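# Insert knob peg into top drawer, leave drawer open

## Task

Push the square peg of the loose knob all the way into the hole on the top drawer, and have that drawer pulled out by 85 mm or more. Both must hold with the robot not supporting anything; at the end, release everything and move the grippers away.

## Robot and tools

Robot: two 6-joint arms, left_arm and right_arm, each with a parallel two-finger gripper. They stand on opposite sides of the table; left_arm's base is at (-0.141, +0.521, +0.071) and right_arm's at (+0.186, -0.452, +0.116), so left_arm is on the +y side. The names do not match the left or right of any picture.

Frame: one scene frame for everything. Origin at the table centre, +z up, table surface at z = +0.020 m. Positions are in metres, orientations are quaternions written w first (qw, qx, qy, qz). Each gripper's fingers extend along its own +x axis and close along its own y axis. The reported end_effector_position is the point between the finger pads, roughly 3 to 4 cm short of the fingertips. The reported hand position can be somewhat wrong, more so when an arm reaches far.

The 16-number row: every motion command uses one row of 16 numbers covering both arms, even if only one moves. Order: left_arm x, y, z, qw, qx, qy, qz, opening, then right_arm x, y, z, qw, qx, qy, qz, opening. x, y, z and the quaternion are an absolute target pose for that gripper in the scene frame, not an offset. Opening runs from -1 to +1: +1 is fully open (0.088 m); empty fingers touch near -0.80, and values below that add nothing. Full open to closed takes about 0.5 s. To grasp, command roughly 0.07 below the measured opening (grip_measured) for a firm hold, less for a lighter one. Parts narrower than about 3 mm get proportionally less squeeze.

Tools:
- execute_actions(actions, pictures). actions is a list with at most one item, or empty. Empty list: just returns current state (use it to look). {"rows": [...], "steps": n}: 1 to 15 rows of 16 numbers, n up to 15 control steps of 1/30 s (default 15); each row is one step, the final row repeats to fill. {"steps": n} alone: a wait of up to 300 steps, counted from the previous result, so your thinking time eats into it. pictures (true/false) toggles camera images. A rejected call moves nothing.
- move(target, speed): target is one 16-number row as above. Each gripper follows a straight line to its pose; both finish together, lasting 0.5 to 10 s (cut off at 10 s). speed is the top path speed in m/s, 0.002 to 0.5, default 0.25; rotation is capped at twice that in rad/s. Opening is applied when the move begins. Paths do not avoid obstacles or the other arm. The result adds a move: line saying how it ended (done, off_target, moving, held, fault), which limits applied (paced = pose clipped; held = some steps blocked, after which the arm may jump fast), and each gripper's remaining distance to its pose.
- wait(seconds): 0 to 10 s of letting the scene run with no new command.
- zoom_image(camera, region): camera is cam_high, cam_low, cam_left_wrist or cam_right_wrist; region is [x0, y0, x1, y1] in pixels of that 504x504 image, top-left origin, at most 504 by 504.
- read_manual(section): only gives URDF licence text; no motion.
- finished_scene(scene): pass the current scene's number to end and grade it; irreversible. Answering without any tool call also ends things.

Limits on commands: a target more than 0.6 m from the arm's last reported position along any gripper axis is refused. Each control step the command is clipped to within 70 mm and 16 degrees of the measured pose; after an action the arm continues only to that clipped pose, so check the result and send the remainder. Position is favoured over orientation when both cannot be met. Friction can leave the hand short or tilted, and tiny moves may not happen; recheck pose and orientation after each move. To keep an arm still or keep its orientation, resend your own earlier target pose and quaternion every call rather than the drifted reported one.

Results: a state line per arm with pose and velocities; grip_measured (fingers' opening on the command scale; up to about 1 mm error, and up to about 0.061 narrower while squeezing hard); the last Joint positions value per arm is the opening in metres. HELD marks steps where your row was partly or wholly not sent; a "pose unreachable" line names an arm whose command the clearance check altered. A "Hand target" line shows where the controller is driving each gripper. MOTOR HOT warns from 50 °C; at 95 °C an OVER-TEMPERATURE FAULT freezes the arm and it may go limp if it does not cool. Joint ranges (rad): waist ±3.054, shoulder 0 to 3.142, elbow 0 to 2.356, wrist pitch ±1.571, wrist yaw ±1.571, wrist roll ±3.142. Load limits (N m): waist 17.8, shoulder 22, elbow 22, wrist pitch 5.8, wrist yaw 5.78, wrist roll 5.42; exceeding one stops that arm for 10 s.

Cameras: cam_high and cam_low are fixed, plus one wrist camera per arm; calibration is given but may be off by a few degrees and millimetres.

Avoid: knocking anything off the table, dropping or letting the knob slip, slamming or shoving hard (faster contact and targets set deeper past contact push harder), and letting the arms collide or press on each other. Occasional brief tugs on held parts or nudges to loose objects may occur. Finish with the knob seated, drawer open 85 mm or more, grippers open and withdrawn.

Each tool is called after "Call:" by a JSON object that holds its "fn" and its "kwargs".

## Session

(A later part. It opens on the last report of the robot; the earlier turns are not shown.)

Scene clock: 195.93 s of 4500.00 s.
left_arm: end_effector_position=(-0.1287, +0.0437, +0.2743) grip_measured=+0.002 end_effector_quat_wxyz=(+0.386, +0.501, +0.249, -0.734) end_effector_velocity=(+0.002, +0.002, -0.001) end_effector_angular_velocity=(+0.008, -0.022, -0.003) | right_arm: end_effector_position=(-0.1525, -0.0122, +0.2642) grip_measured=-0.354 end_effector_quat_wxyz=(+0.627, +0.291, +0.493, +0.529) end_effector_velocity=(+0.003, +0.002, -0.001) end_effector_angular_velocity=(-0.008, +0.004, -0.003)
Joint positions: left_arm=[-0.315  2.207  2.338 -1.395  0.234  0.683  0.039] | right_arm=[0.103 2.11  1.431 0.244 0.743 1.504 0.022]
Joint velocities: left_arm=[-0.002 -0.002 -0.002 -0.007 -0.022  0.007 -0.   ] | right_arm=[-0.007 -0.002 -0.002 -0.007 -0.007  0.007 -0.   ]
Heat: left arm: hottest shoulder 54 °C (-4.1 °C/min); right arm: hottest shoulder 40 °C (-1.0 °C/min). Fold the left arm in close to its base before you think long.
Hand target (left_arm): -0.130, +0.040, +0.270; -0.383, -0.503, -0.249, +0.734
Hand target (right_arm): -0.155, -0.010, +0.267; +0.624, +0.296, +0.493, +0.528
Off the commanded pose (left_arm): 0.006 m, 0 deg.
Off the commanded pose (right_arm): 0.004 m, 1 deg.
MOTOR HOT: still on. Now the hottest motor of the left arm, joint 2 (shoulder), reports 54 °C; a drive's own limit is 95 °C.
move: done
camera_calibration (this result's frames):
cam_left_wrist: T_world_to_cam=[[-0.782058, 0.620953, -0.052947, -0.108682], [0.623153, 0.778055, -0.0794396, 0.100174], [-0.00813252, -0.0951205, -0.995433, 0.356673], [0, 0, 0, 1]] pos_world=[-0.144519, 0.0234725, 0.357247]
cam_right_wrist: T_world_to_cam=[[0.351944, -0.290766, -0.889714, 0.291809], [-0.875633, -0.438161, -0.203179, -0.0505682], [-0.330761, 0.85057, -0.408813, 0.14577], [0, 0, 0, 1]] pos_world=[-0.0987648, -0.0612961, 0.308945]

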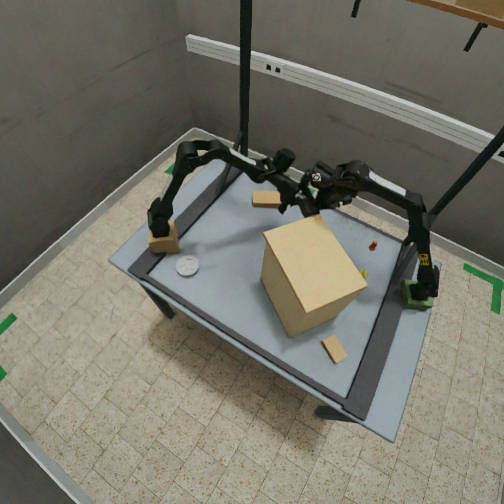

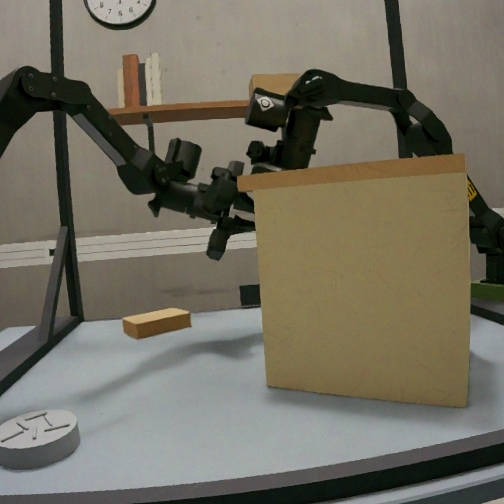

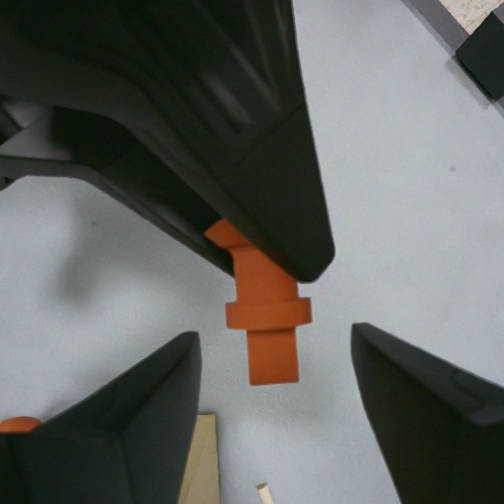

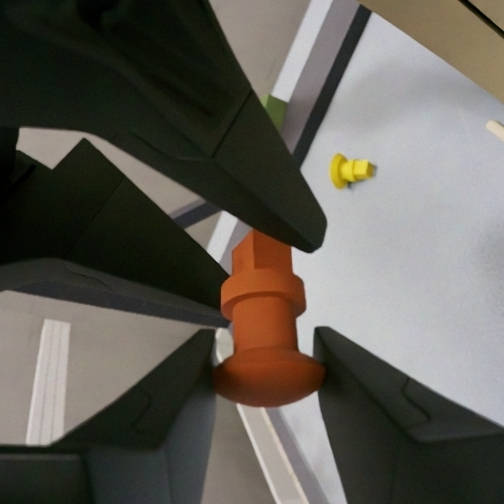

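Call:
{"fn": "move", "kwargs": {"target": [-0.13,0.04,0.27,0.383,0.503,0.249,-0.734,0.0,-0.155,-0.010,0.274,0.624,0.296,0.493,0.528,-0.48], "speed": 0.02}}

Call:
{"fn": "move", "kwargs": {"target": [-0.13,0.04,0.27,0.383,0.503,0.249,-0.734,-0.72,-0.155,-0.010,0.274,0.624,0.296,0.493,0.528,-0.48], "speed": 0.02}}

Call:
{"fn": "move", "kwargs": {"target": [-0.13,0.04,0.27,0.383,0.503,0.249,-0.734,-0.72,-0.155,-0.010,0.274,0.624,0.296,0.493,0.528,0.3], "speed": 0.02}}

Scene clock: 201.73 s of 4500.00 s.
left_arm: end_effector_position=(-0.1286, +0.0436, +0.2741) grip_measured=+0.002 end_effector_quat_wxyz=(+0.386, +0.501, +0.249, -0.734) end_effector_velocity=(-0.003, +0.003, +0.001) end_effector_angular_velocity=(+0.008, +0.010, +0.002) | right_arm: end_effector_position=(-0.1530, -0.0118, +0.2655) grip_measured=-0.354 end_effector_quat_wxyz=(+0.630, +0.287, +0.492, +0.528) end_effector_velocity=(+0.001, -0.000, -0.001) end_effector_angular_velocity=(-0.006, -0.024, +0.011)
Joint positions: left_arm=[-0.315  2.207  2.338 -1.394  0.234  0.683  0.039] | right_arm=[0.103 2.11  1.443 0.222 0.743 1.504 0.022]
Joint velocities: left_arm=[-0.002 -0.007 -0.007 -0.007  0.007 -0.007 -0.   ] | right_arm=[-0.002 -0.002 -0.002 -0.007 -0.007 -0.022 -0.   ]
Heat: left arm: hottest shoulder 54 °C (-3.0 °C/min); right arm: hottest shoulder 41 °C (+0.0 °C/min). Fold the left arm in close to its base before you think long.
Hand target (left_arm): -0.130, +0.040, +0.270; -0.383, -0.503, -0.249, +0.734
Hand target (right_arm): -0.155, -0.010, +0.274; +0.624, +0.296, +0.493, +0.528
Off the commanded pose (left_arm): 0.006 m, 0 deg.
Off the commanded pose (right_arm): 0.009 m, 1 deg.
MOTOR HOT: still on. Now the hottest motor of the left arm, joint 2 (shoulder), reports 54 °C; a drive's own limit is 95 °C.
joint sent to its limit (left arm) — the command would take joint 3 (elbow) past its upper limit, so that joint was sent only as far as its limit.
After step 90, 2.00 s passed at rest.
move: off_target (right_arm)
camera_calibration (this result's frames):
cam_left_wrist: T_world_to_cam=[[-0.782058, 0.620953, -0.052947, -0.10861], [0.623153, 0.778055, -0.0794396, 0.100245], [-0.00813252, -0.0951205, -0.995433, 0.356513], [0, 0, 0, 1]] pos_world=[-0.144507, 0.0233571, 0.357098]
cam_right_wrist: T_world_to_cam=[[0.358494, -0.296645, -0.885146, 0.292932], [-0.87412, -0.439519, -0.20673, -0.0493573], [-0.327713, 0.847835, -0.416869, 0.148396], [0, 0, 0, 1]] pos_world=[-0.0995276, -0.0606115, 0.310946]

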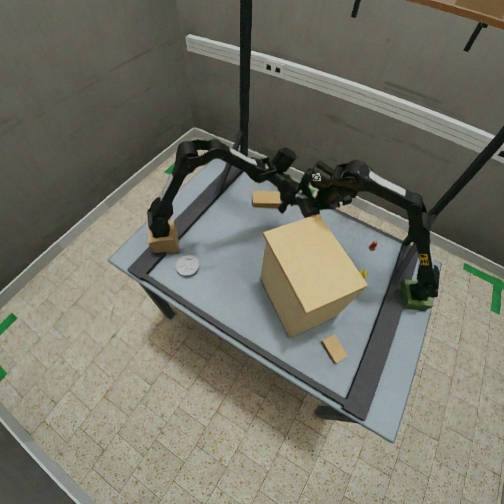

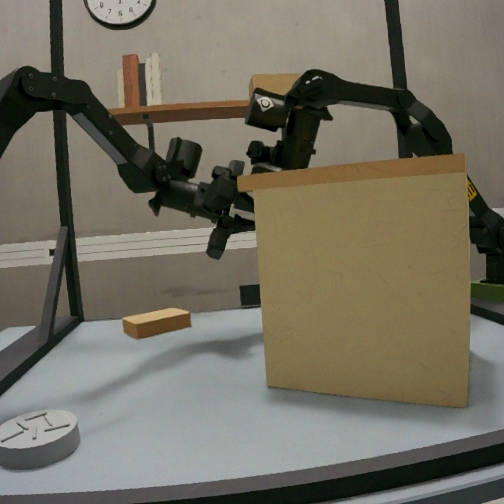

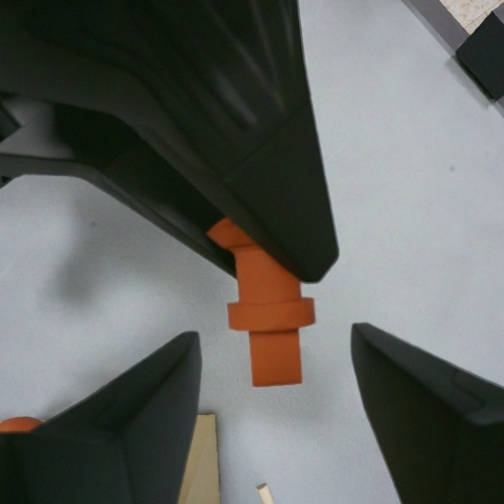

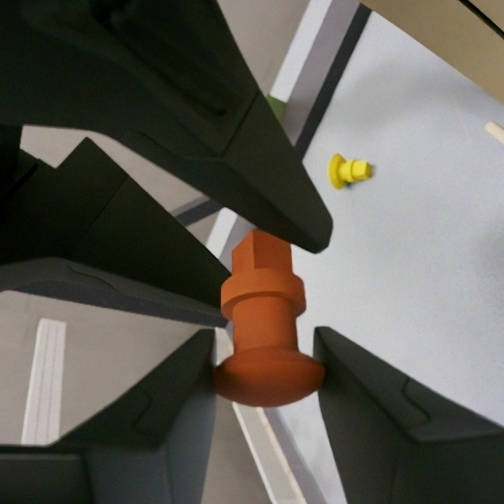

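Scene clock: 202.50 s of 4500.00 s.
left_arm: end_effector_position=(-0.1284, +0.0434, +0.2742) grip_measured=-0.629 end_effector_quat_wxyz=(+0.386, +0.501, +0.249, -0.733) end_effector_velocity=(+0.002, +0.002, -0.000) end_effector_angular_velocity=(+0.009, -0.004, +0.011) | right_arm: end_effector_position=(-0.1530, -0.0118, +0.2654) grip_measured=-0.354 end_effector_quat_wxyz=(+0.629, +0.287, +0.492, +0.528) end_effector_velocity=(-0.003, -0.002, -0.002) end_effector_angular_velocity=(-0.012, +0.008, +0.020)
Joint positions: left_arm=[-0.315  2.207  2.339 -1.394  0.232  0.683  0.008] | right_arm=[0.103 2.11  1.443 0.222 0.743 1.504 0.022]
Joint velocities: left_arm=[ 0.002 -0.002 -0.002 -0.007 -0.007 -0.007 -0.   ] | right_arm=[ 0.002 -0.002 -0.002 -0.007 -0.022  0.007 -0.   ]
Heat: left arm: hottest shoulder 54 °C (-3.0 °C/min); right arm: hottest shoulder 41 °C (+0.0 °C/min). Fold the left arm in close to its base before you think long.
Hand target (left_arm): -0.130, +0.040, +0.270; -0.383, -0.503, -0.249, +0.734
Hand target (right_arm): -0.155, -0.010, +0.274; +0.624, +0.296, +0.493, +0.528
Off the commanded pose (left_arm): 0.006 m, 0 deg.
Off the commanded pose (right_arm): 0.009 m, 1 deg.
MOTOR HOT: still on. Now the hottest motor of the left arm, joint 2 (shoulder), reports 54 °C; a drive's own limit is 95 °C.
joint sent to its limit (left arm) — the command would take joint 3 (elbow) past its upper limit, so that joint was sent only as far as its limit.
move: off_target (right_arm)
camera_calibration (this result's frames):
cam_left_wrist: T_world_to_cam=[[-0.782316, 0.620469, -0.0547805, -0.107817], [0.622851, 0.77837, -0.0787173, 0.0999062], [-0.0062021, -0.0957018, -0.995391, 0.356842], [0, 0, 0, 1]] pos_world=[-0.14436, 0.0232835, 0.357156]
cam_right_wrist: T_world_to_cam=[[0.358144, -0.296688, -0.885274, 0.292914], [-0.874119, -0.439743, -0.206257, -0.0495397], [-0.328099, 0.847704, -0.416832, 0.148307], [0, 0, 0, 1]] pos_world=[-0.0995496, -0.0606013, 0.310911]

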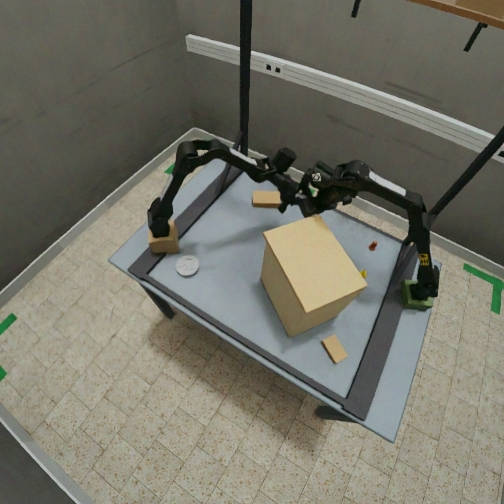

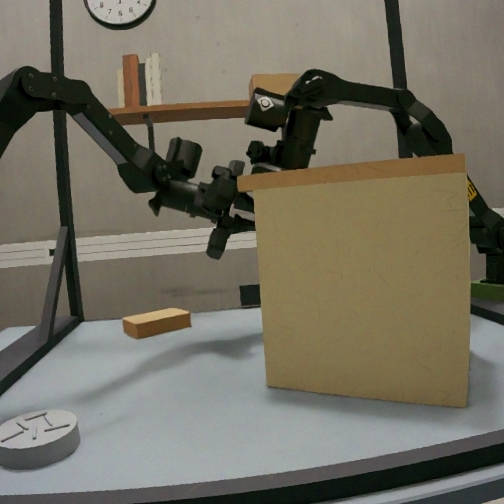

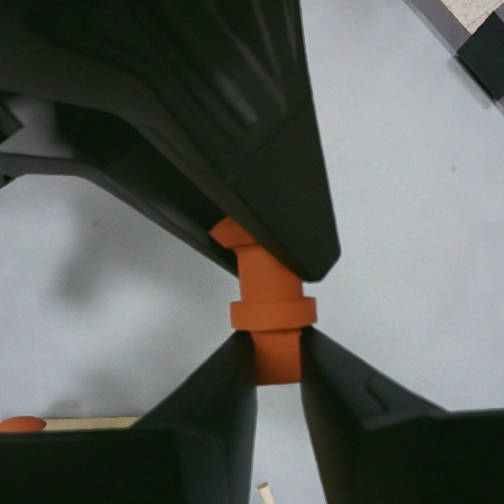

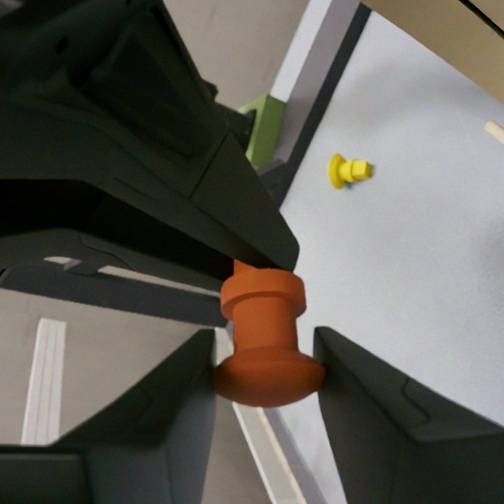

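Scene clock: 203.23 s of 4500.00 s.
left_arm: end_effector_position=(-0.1283, +0.0433, +0.2742) grip_measured=-0.629 end_effector_quat_wxyz=(+0.386, +0.501, +0.249, -0.733) end_effector_velocity=(-0.000, +0.003, -0.002) end_effector_angular_velocity=(+0.011, -0.008, -0.007) | right_arm: end_effector_position=(-0.1531, -0.0117, +0.2657) grip_measured=+0.297 end_effector_quat_wxyz=(+0.629, +0.287, +0.493, +0.528) end_effector_velocity=(-0.001, -0.000, -0.002) end_effector_angular_velocity=(-0.012, -0.006, +0.020)
Joint positions: left_arm=[-0.315  2.207  2.339 -1.393  0.232  0.683  0.008] | right_arm=[0.103 2.11  1.444 0.222 0.743 1.504 0.054]
Joint velocities: left_arm=[-0.002 -0.002 -0.007 -0.007 -0.007  0.007  0.   ] | right_arm=[-0.002 -0.002 -0.002 -0.007 -0.022 -0.007  0.   ]
Heat: left arm: hottest shoulder 54 °C (-3.0 °C/min); right arm: hottest shoulder 41 °C (+0.0 °C/min). Fold the left arm in close to its base before you think long.
Hand target (left_arm): -0.130, +0.040, +0.270; -0.383, -0.503, -0.249, +0.734
Hand target (right_arm): -0.155, -0.010, +0.274; +0.624, +0.296, +0.493, +0.528
Off the commanded pose (left_arm): 0.006 m, 0 deg.
Off the commanded pose (right_arm): 0.009 m, 1 deg.
MOTOR HOT: still on. Now the hottest motor of the left arm, joint 2 (shoulder), reports 54 °C; a drive's own limit is 95 °C.
joint sent to its limit (left arm) — the command would take joint 3 (elbow) past its upper limit, so that joint was sent only as far as its limit.
move: off_target (right_arm)
camera_calibration (this result's frames):
cam_left_wrist: T_world_to_cam=[[-0.782312, 0.620427, -0.0553104, -0.107558], [0.622857, 0.77831, -0.0792613, 0.100174], [-0.00612715, -0.0964575, -0.995318, 0.3569], [0, 0, 0, 1]] pos_world=[-0.144351, 0.0231916, 0.357219]
cam_right_wrist: T_world_to_cam=[[0.357641, -0.296237, -0.885628, 0.293265], [-0.874236, -0.439638, -0.205985, -0.0496165], [-0.328336, 0.847916, -0.416213, 0.148122], [0, 0, 0, 1]] pos_world=[-0.0996265, -0.0605323, 0.311154]

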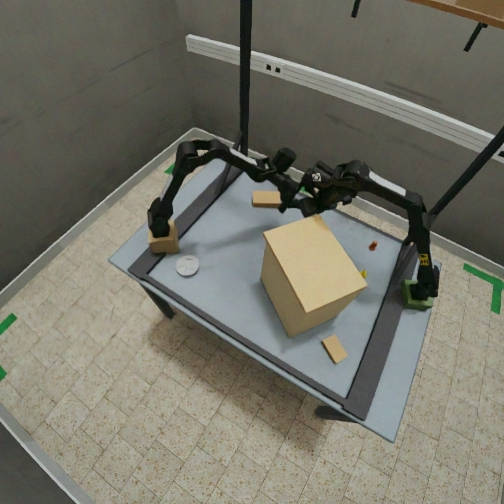

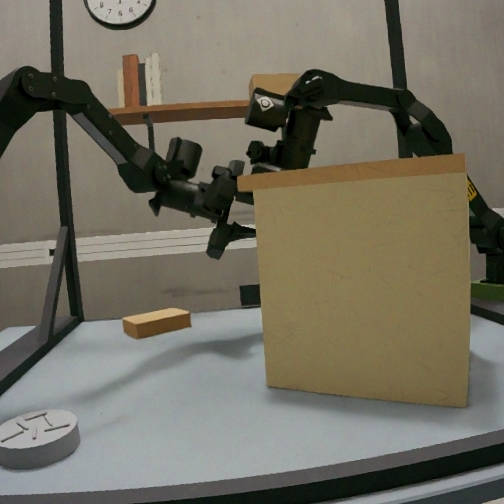

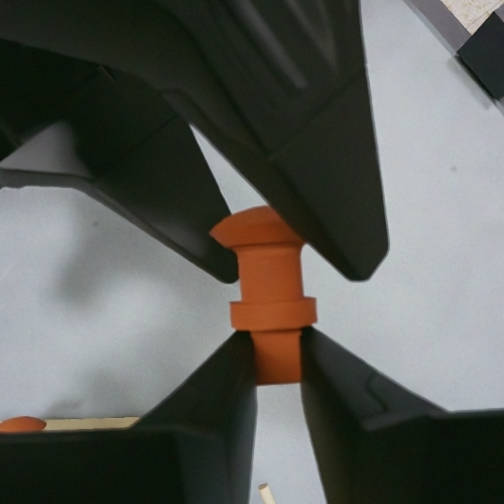

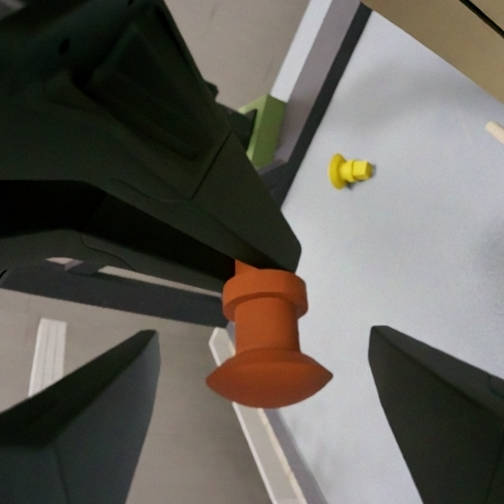

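Call:
{"fn": "move", "kwargs": {"target": [-0.13,0.04,0.27,0.383,0.503,0.249,-0.734,-0.72,-0.153,-0.010,0.253,0.377,0.561,0.530,0.511,0.3], "speed": 0.1}}

Scene clock: 218.63 s of 4500.00 s.
left_arm: end_effector_position=(-0.1283, +0.0433, +0.2742) grip_measured=-0.629 end_effector_quat_wxyz=(+0.386, +0.501, +0.249, -0.733) end_effector_velocity=(-0.000, +0.002, -0.000) end_effector_angular_velocity=(+0.007, -0.009, -0.007) | right_arm: end_effector_position=(-0.1530, -0.0119, +0.2507) grip_measured=+0.298 end_effector_quat_wxyz=(+0.382, +0.555, +0.531, +0.513) end_effector_velocity=(+0.002, +0.002, +0.004) end_effector_angular_velocity=(+0.009, +0.015, +0.001)
Joint positions: left_arm=[-0.315  2.207  2.339 -1.393  0.232  0.683  0.008] | right_arm=[0.101 2.368 1.257 1.333 0.733 1.607 0.054]
Joint velocities: left_arm=[-0.002 -0.002 -0.002 -0.007 -0.007  0.007 -0.   ] | right_arm=[-0.007 -0.002  0.002  0.007 -0.007  0.007 -0.   ]
Heat: left arm: hottest shoulder 56 °C (+1.0 °C/min); right arm: hottest shoulder 43 °C (+3.0 °C/min). Fold the left arm in close to its base before you think long.
Hand target (left_arm): -0.130, +0.040, +0.270; -0.383, -0.503, -0.249, +0.734
Hand target (right_arm): -0.153, -0.010, +0.253; +0.378, +0.561, +0.531, +0.511
Off the commanded pose (left_arm): 0.006 m, 0 deg.
Off the commanded pose (right_arm): 0.003 m, 1 deg.
MOTOR HOT: still on. Now the hottest motor of the left arm, joint 2 (shoulder), reports 56 °C; a drive's own limit is 95 °C.
joint sent to its limit (left arm) — the command would take joint 3 (elbow) past its upper limit, so that joint was sent only as far as its limit.
After step 90, 8.33 s passed at rest.
move: done
camera_calibration (this result's frames):
cam_left_wrist: T_world_to_cam=[[-0.782312, 0.620427, -0.0553104, -0.107558], [0.622857, 0.77831, -0.0792613, 0.100174], [-0.00612715, -0.0964575, -0.995318, 0.3569], [0, 0, 0, 1]] pos_world=[-0.144351, 0.0231916, 0.357219]
cam_right_wrist: T_world_to_cam=[[-0.222673, 0.123721, -0.967011, 0.216509], [-0.891692, -0.426812, 0.150722, -0.14465], [-0.394084, 0.895837, 0.205361, -0.0232768], [0, 0, 0, 1]] pos_world=[-0.0899459, -0.067673, 0.235949]

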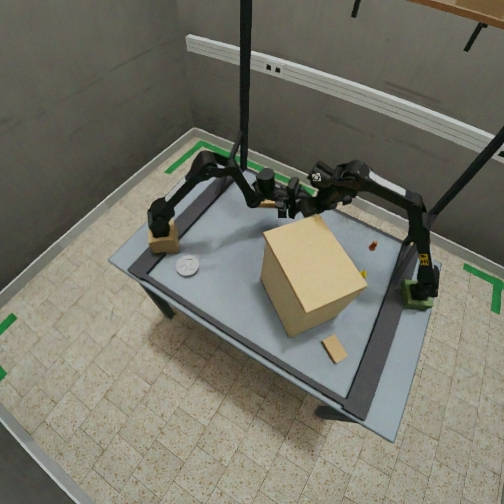

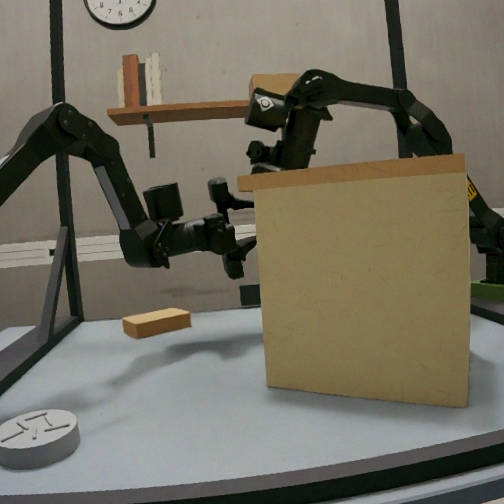

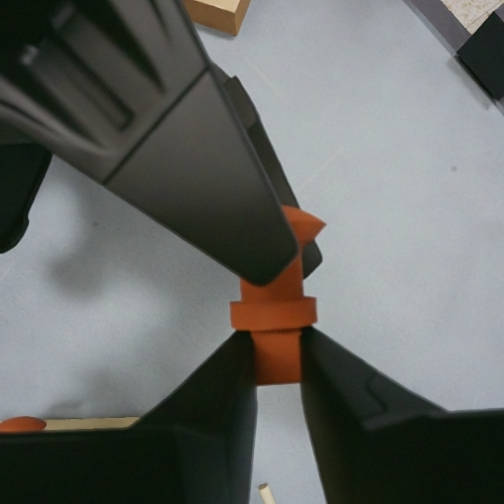

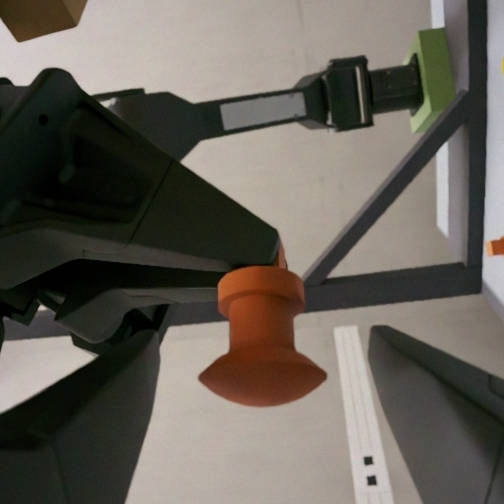

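Call:
{"fn": "move", "kwargs": {"target": [-0.13,0.04,0.27,0.383,0.503,0.249,-0.734,-0.72,-0.153,-0.010,0.2575,0.425,0.517,0.528,0.518,0.3], "speed": 0.05}}

Call:
{"fn": "move", "kwargs": {"target": [-0.13,0.04,0.27,0.383,0.503,0.249,-0.734,-0.72,-0.153,-0.010,0.2575,0.425,0.517,0.528,0.518,-0.48], "speed": 0.05}}

Call:
{"fn": "move", "kwargs": {"target": [-0.13,0.04,0.27,0.383,0.503,0.249,-0.734,0.0,-0.153,-0.010,0.2575,0.425,0.517,0.528,0.518,-0.48], "speed": 0.05}}

Call:
{"fn": "move", "kwargs": {"target": [-0.13,0.09,0.33,0.433,0.433,0.25,-0.75,0.0,-0.153,-0.010,0.2575,0.425,0.517,0.528,0.518,-0.48], "speed": 0.1}}

Scene clock: 226.20 s of 4500.00 s.
left_arm: end_effector_position=(-0.1283, +0.0433, +0.2742) grip_measured=-0.629 end_effector_quat_wxyz=(+0.386, +0.501, +0.249, -0.733) end_effector_velocity=(+0.002, -0.001, -0.002) end_effector_angular_velocity=(-0.002, -0.023, -0.003) | right_arm: end_effector_position=(-0.1553, -0.0096, +0.2534) grip_measured=+0.298 end_effector_quat_wxyz=(+0.426, +0.518, +0.530, +0.519) end_effector_velocity=(+0.002, +0.001, +0.001) end_effector_angular_velocity=(-0.016, -0.008, -0.009)
Joint positions: left_arm=[-0.315  2.207  2.339 -1.393  0.232  0.683  0.008] | right_arm=[0.101 2.308 1.258 1.166 0.733 1.593 0.054]
Joint velocities: left_arm=[-0.002  0.002 -0.002  0.007 -0.022  0.007  0.   ] | right_arm=[-0.002 -0.012  0.002 -0.037  0.007  0.007 -0.   ]
Heat: left arm: hottest shoulder 56 °C (+2.0 °C/min); right arm: hottest shoulder 44 °C (+5.0 °C/min). Fold the left arm in close to its base before you think long.
Hand target (left_arm): -0.130, +0.040, +0.270; -0.383, -0.503, -0.249, +0.734
Hand target (right_arm): -0.153, -0.010, +0.258; +0.426, +0.518, +0.529, +0.519
Off the commanded pose (left_arm): 0.006 m, 0 deg.
Off the commanded pose (right_arm): 0.005 m, 0 deg.
MOTOR HOT: still on. Now the hottest motor of the left arm, joint 2 (shoulder), reports 56 °C; a drive's own limit is 95 °C.
joint sent to its limit (left arm) — the command would take joint 3 (elbow) past its upper limit, so that joint was sent only as far as its limit.
After step 90, 3.13 s passed at rest.
move: done
camera_calibration (this result's frames):
cam_left_wrist: T_world_to_cam=[[-0.782312, 0.620427, -0.0553104, -0.107558], [0.622857, 0.77831, -0.0792613, 0.100174], [-0.00612715, -0.0964575, -0.995318, 0.3569], [0, 0, 0, 1]] pos_world=[-0.144351, 0.0231916, 0.357219]
cam_right_wrist: T_world_to_cam=[[-0.132323, 0.0561049, -0.989618, 0.237421], [-0.904004, -0.416311, 0.0972733, -0.134347], [-0.406531, 0.90749, 0.105807, -0.00338994], [0, 0, 0, 1]] pos_world=[-0.0914126, -0.0661744, 0.248383]

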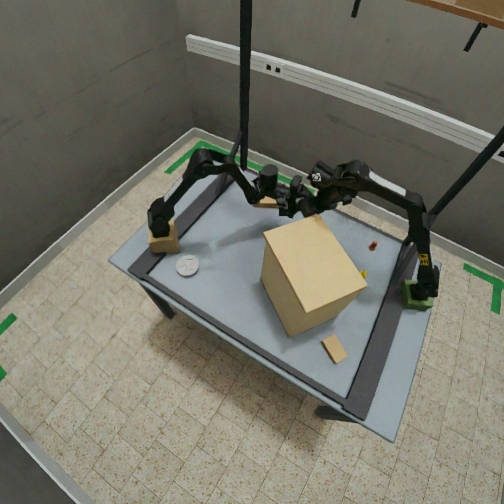

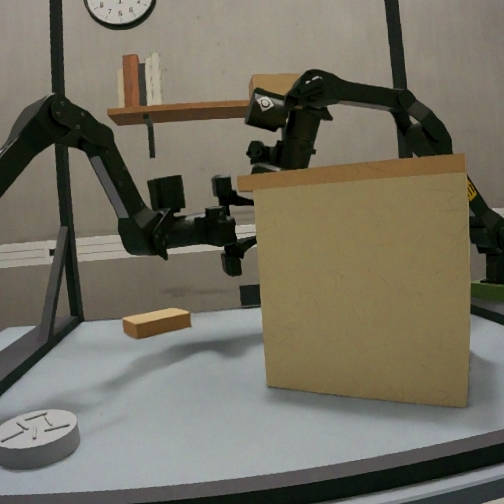

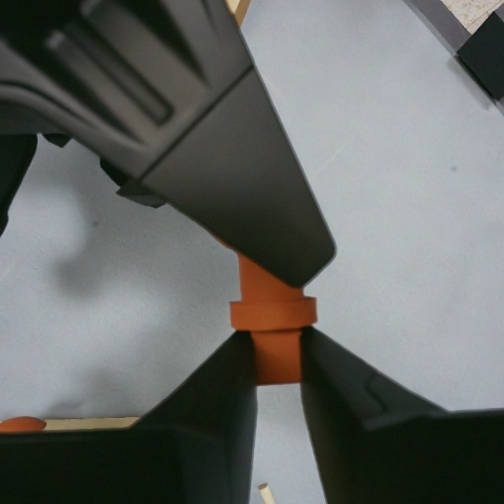

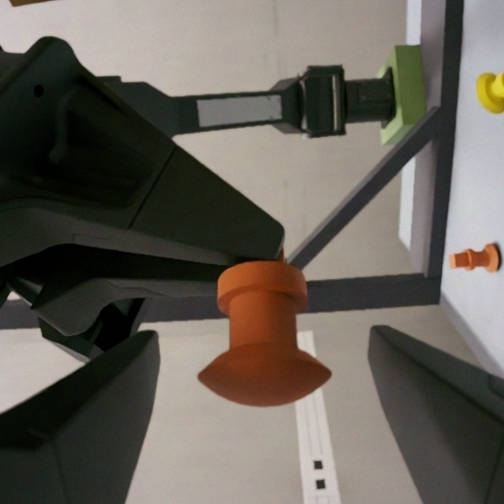

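Scene clock: 226.90 s of 4500.00 s.
left_arm: end_effector_position=(-0.1286, +0.0437, +0.2741) grip_measured=-0.629 end_effector_quat_wxyz=(+0.386, +0.501, +0.249, -0.733) end_effector_velocity=(-0.002, +0.001, -0.002) end_effector_angular_velocity=(+0.013, +0.010, +0.002) | right_arm: end_effector_position=(-0.1553, -0.0096, +0.2536) grip_measured=-0.356 end_effector_quat_wxyz=(+0.426, +0.518, +0.530, +0.519) end_effector_velocity=(-0.002, -0.001, -0.003) end_effector_angular_velocity=(-0.005, -0.031, +0.008)
Joint positions: left_arm=[-0.316  2.207  2.339 -1.395  0.232  0.683  0.008] | right_arm=[0.101 2.307 1.258 1.164 0.733 1.593 0.022]
Joint velocities: left_arm=[-0.002  0.002 -0.002 -0.007  0.007 -0.007 -0.   ] | right_arm=[ 0.002  0.002 -0.002 -0.007 -0.007 -0.022 -0.   ]
Heat: left arm: hottest shoulder 56 °C (+2.0 °C/min); right arm: hottest shoulder 44 °C (+5.0 °C/min). Fold the left arm in close to its base before you think long.
Hand target (left_arm): -0.130, +0.040, +0.270; -0.383, -0.503, -0.249, +0.734
Hand target (right_arm): -0.153, -0.010, +0.257; +0.426, +0.518, +0.529, +0.519
Off the commanded pose (left_arm): 0.006 m, 0 deg.
Off the commanded pose (right_arm): 0.005 m, 0 deg.
MOTOR HOT: still on. Now the hottest motor of the left arm, joint 2 (shoulder), reports 56 °C; a drive's own limit is 95 °C.
joint sent to its limit (left arm) — the command would take joint 3 (elbow) past its upper limit, so that joint was sent only as far as its limit.
move: done
camera_calibration (this result's frames):
cam_left_wrist: T_world_to_cam=[[-0.782087, 0.620849, -0.0537204, -0.108456], [0.623136, 0.778251, -0.0776291, 0.0995372], [-0.00638795, -0.0941878, -0.995534, 0.356721], [0, 0, 0, 1]] pos_world=[-0.144569, 0.0234687, 0.357028]
cam_right_wrist: T_world_to_cam=[[-0.131762, 0.0555993, -0.989721, 0.237659], [-0.904059, -0.416261, 0.0969737, -0.134295], [-0.406591, 0.907544, 0.105113, -0.0032421], [0, 0, 0, 1]] pos_world=[-0.0914141, -0.066173, 0.24858]

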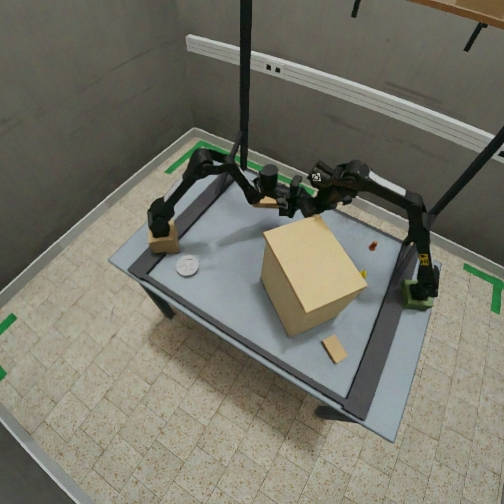

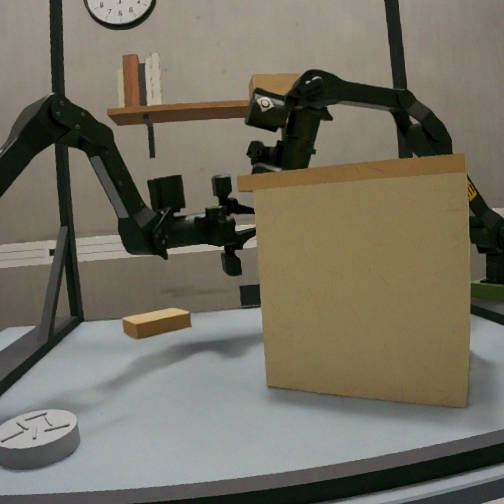

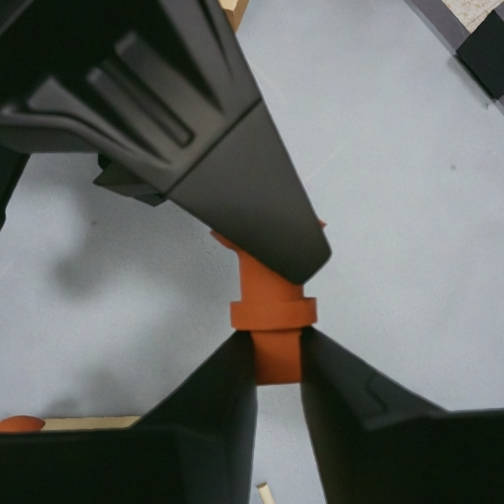

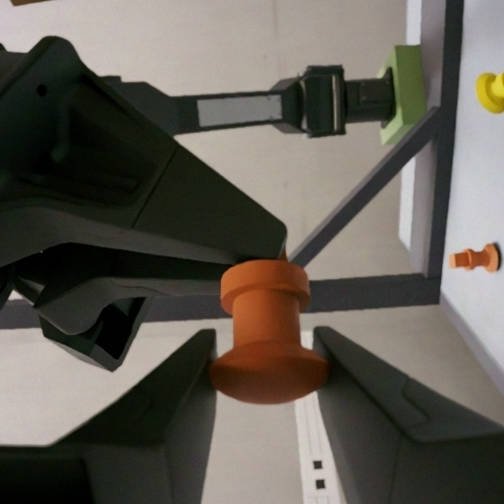

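Scene clock: 227.60 s of 4500.00 s.
left_arm: end_effector_position=(-0.1285, +0.0435, +0.2742) grip_measured=-0.003 end_effector_quat_wxyz=(+0.386, +0.501, +0.249, -0.733) end_effector_velocity=(-0.000, +0.001, -0.001) end_effector_angular_velocity=(+0.009, -0.004, +0.007) | right_arm: end_effector_position=(-0.1553, -0.0096, +0.2532) grip_measured=-0.356 end_effector_quat_wxyz=(+0.427, +0.517, +0.530, +0.519) end_effector_velocity=(+0.002, +0.001, +0.001) end_effector_angular_velocity=(-0.008, -0.016, -0.010)
Joint positions: left_arm=[-0.316  2.207  2.339 -1.394  0.232  0.683  0.039] | right_arm=[0.101 2.307 1.258 1.163 0.733 1.593 0.022]
Joint velocities: left_arm=[-0.002  0.002  0.002 -0.007 -0.007 -0.007 -0.   ] | right_arm=[-0.002 -0.007  0.002 -0.022  0.007 -0.007 -0.   ]
Heat: left arm: hottest shoulder 56 °C (+2.0 °C/min); right arm: hottest shoulder 44 °C (+5.1 °C/min). Fold the left arm in close to its base before you think long.
Hand target (left_arm): -0.130, +0.040, +0.270; -0.383, -0.503, -0.249, +0.734
Hand target (right_arm): -0.153, -0.010, +0.257; +0.426, +0.518, +0.529, +0.519
Off the commanded pose (left_arm): 0.006 m, 0 deg.
Off the commanded pose (right_arm): 0.005 m, 0 deg.
MOTOR HOT: still on. Now the hottest motor of the left arm, joint 2 (shoulder), reports 56 °C; a drive's own limit is 95 °C.
joint sent to its limit (left arm) — the command would take joint 3 (elbow) past its upper limit, so that joint was sent only as far as its limit.
move: done
camera_calibration (this result's frames):
cam_left_wrist: T_world_to_cam=[[-0.782081, 0.620788, -0.0545155, -0.108068], [0.623145, 0.778162, -0.0784452, 0.0999383], [-0.00627594, -0.0953216, -0.995427, 0.356807], [0, 0, 0, 1]] pos_world=[-0.144555, 0.0233307, 0.357124]
cam_right_wrist: T_world_to_cam=[[-0.13036, 0.054335, -0.989977, 0.237587], [-0.904196, -0.416138, 0.0962245, -0.134107], [-0.406738, 0.907677, 0.103377, -0.00282407], [0, 0, 0, 1]] pos_world=[-0.0914362, -0.0661531, 0.248402]

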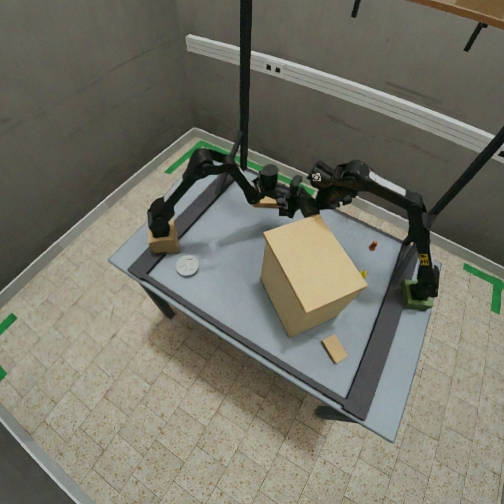

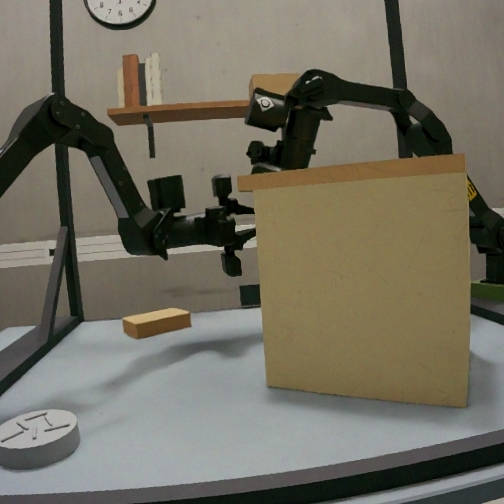

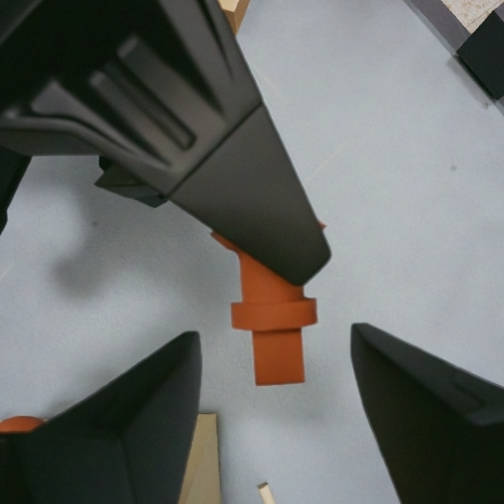

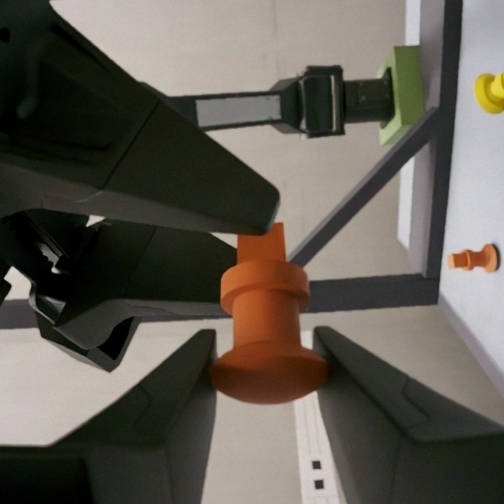

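Scene clock: 228.83 s of 4500.00 s.
left_arm: end_effector_position=(-0.1310, +0.0866, +0.3255) grip_measured=-0.002 end_effector_quat_wxyz=(+0.429, +0.437, +0.252, -0.749) end_effector_velocity=(+0.001, +0.008, -0.012) end_effector_angular_velocity=(+0.059, -0.004, +0.026) | right_arm: end_effector_position=(-0.1553, -0.0096, +0.2532) grip_measured=-0.356 end_effector_quat_wxyz=(+0.427, +0.517, +0.530, +0.519) end_effector_velocity=(+0.002, +0.001, -0.001) end_effector_angular_velocity=(-0.005, -0.012, -0.010)
Joint positions: left_arm=[-0.287  1.936  2.094 -1.31   0.306  0.591  0.039] | right_arm=[0.101 2.307 1.258 1.163 0.733 1.593 0.022]
Joint velocities: left_arm=[-0.002 -0.002 -0.032 -0.022 -0.022 -0.022 -0.   ] | right_arm=[-0.002 -0.002 -0.002 -0.007  0.007 -0.007 -0.   ]
Heat: left arm: hottest shoulder 57 °C (+3.0 °C/min); right arm: hottest shoulder 44 °C (+5.0 °C/min). Fold the left arm in close to its base before you think long.
Hand target (left_arm): -0.130, +0.090, +0.330; -0.433, -0.433, -0.250, +0.750
Hand target (right_arm): -0.153, -0.010, +0.257; +0.426, +0.518, +0.529, +0.519
Off the commanded pose (left_arm): 0.006 m, 1 deg.
Off the commanded pose (right_arm): 0.005 m, 0 deg.
MOTOR HOT: still on. Now the hottest motor of the left arm, joint 2 (shoulder), reports 57 °C; a drive's own limit is 95 °C.
move: done
camera_calibration (this result's frames):
cam_left_wrist: T_world_to_cam=[[-0.836233, 0.547112, -0.037191, -0.140281], [0.541964, 0.814214, -0.208161, 0.100477], [-0.0836058, -0.194227, -0.977387, 0.40458], [0, 0, 0, 1]] pos_world=[-0.137937, 0.0735196, 0.411129]
cam_right_wrist: T_world_to_cam=[[-0.13036, 0.054335, -0.989977, 0.237587], [-0.904196, -0.416138, 0.0962245, -0.134107], [-0.406738, 0.907677, 0.103377, -0.00282407], [0, 0, 0, 1]] pos_world=[-0.0914362, -0.0661531, 0.248402]

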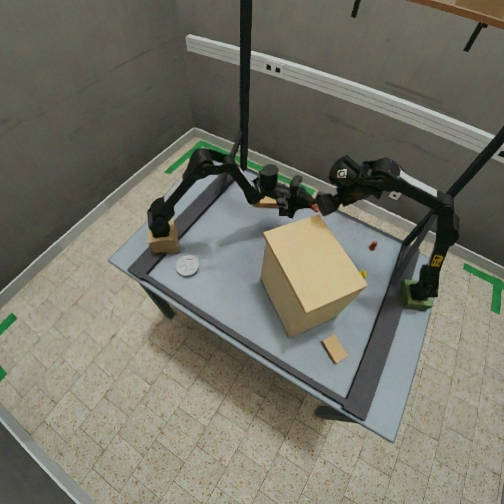

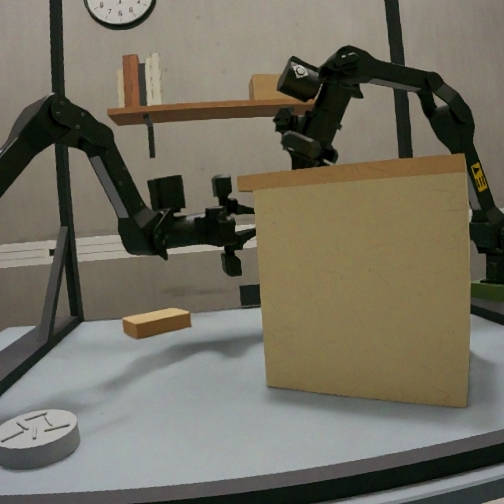

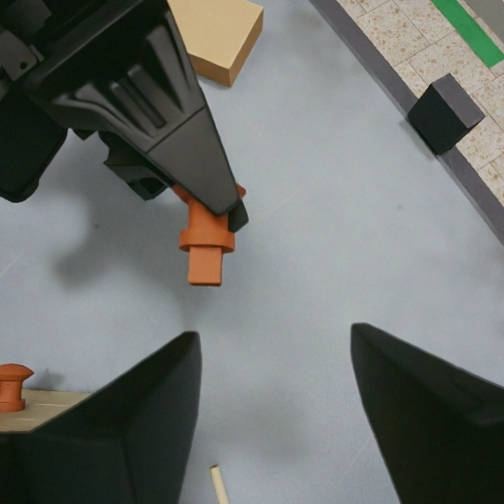

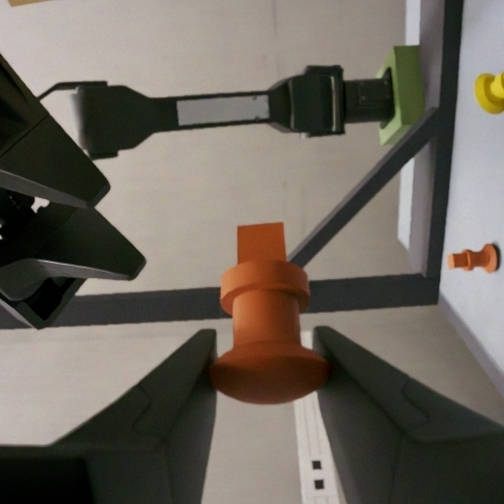

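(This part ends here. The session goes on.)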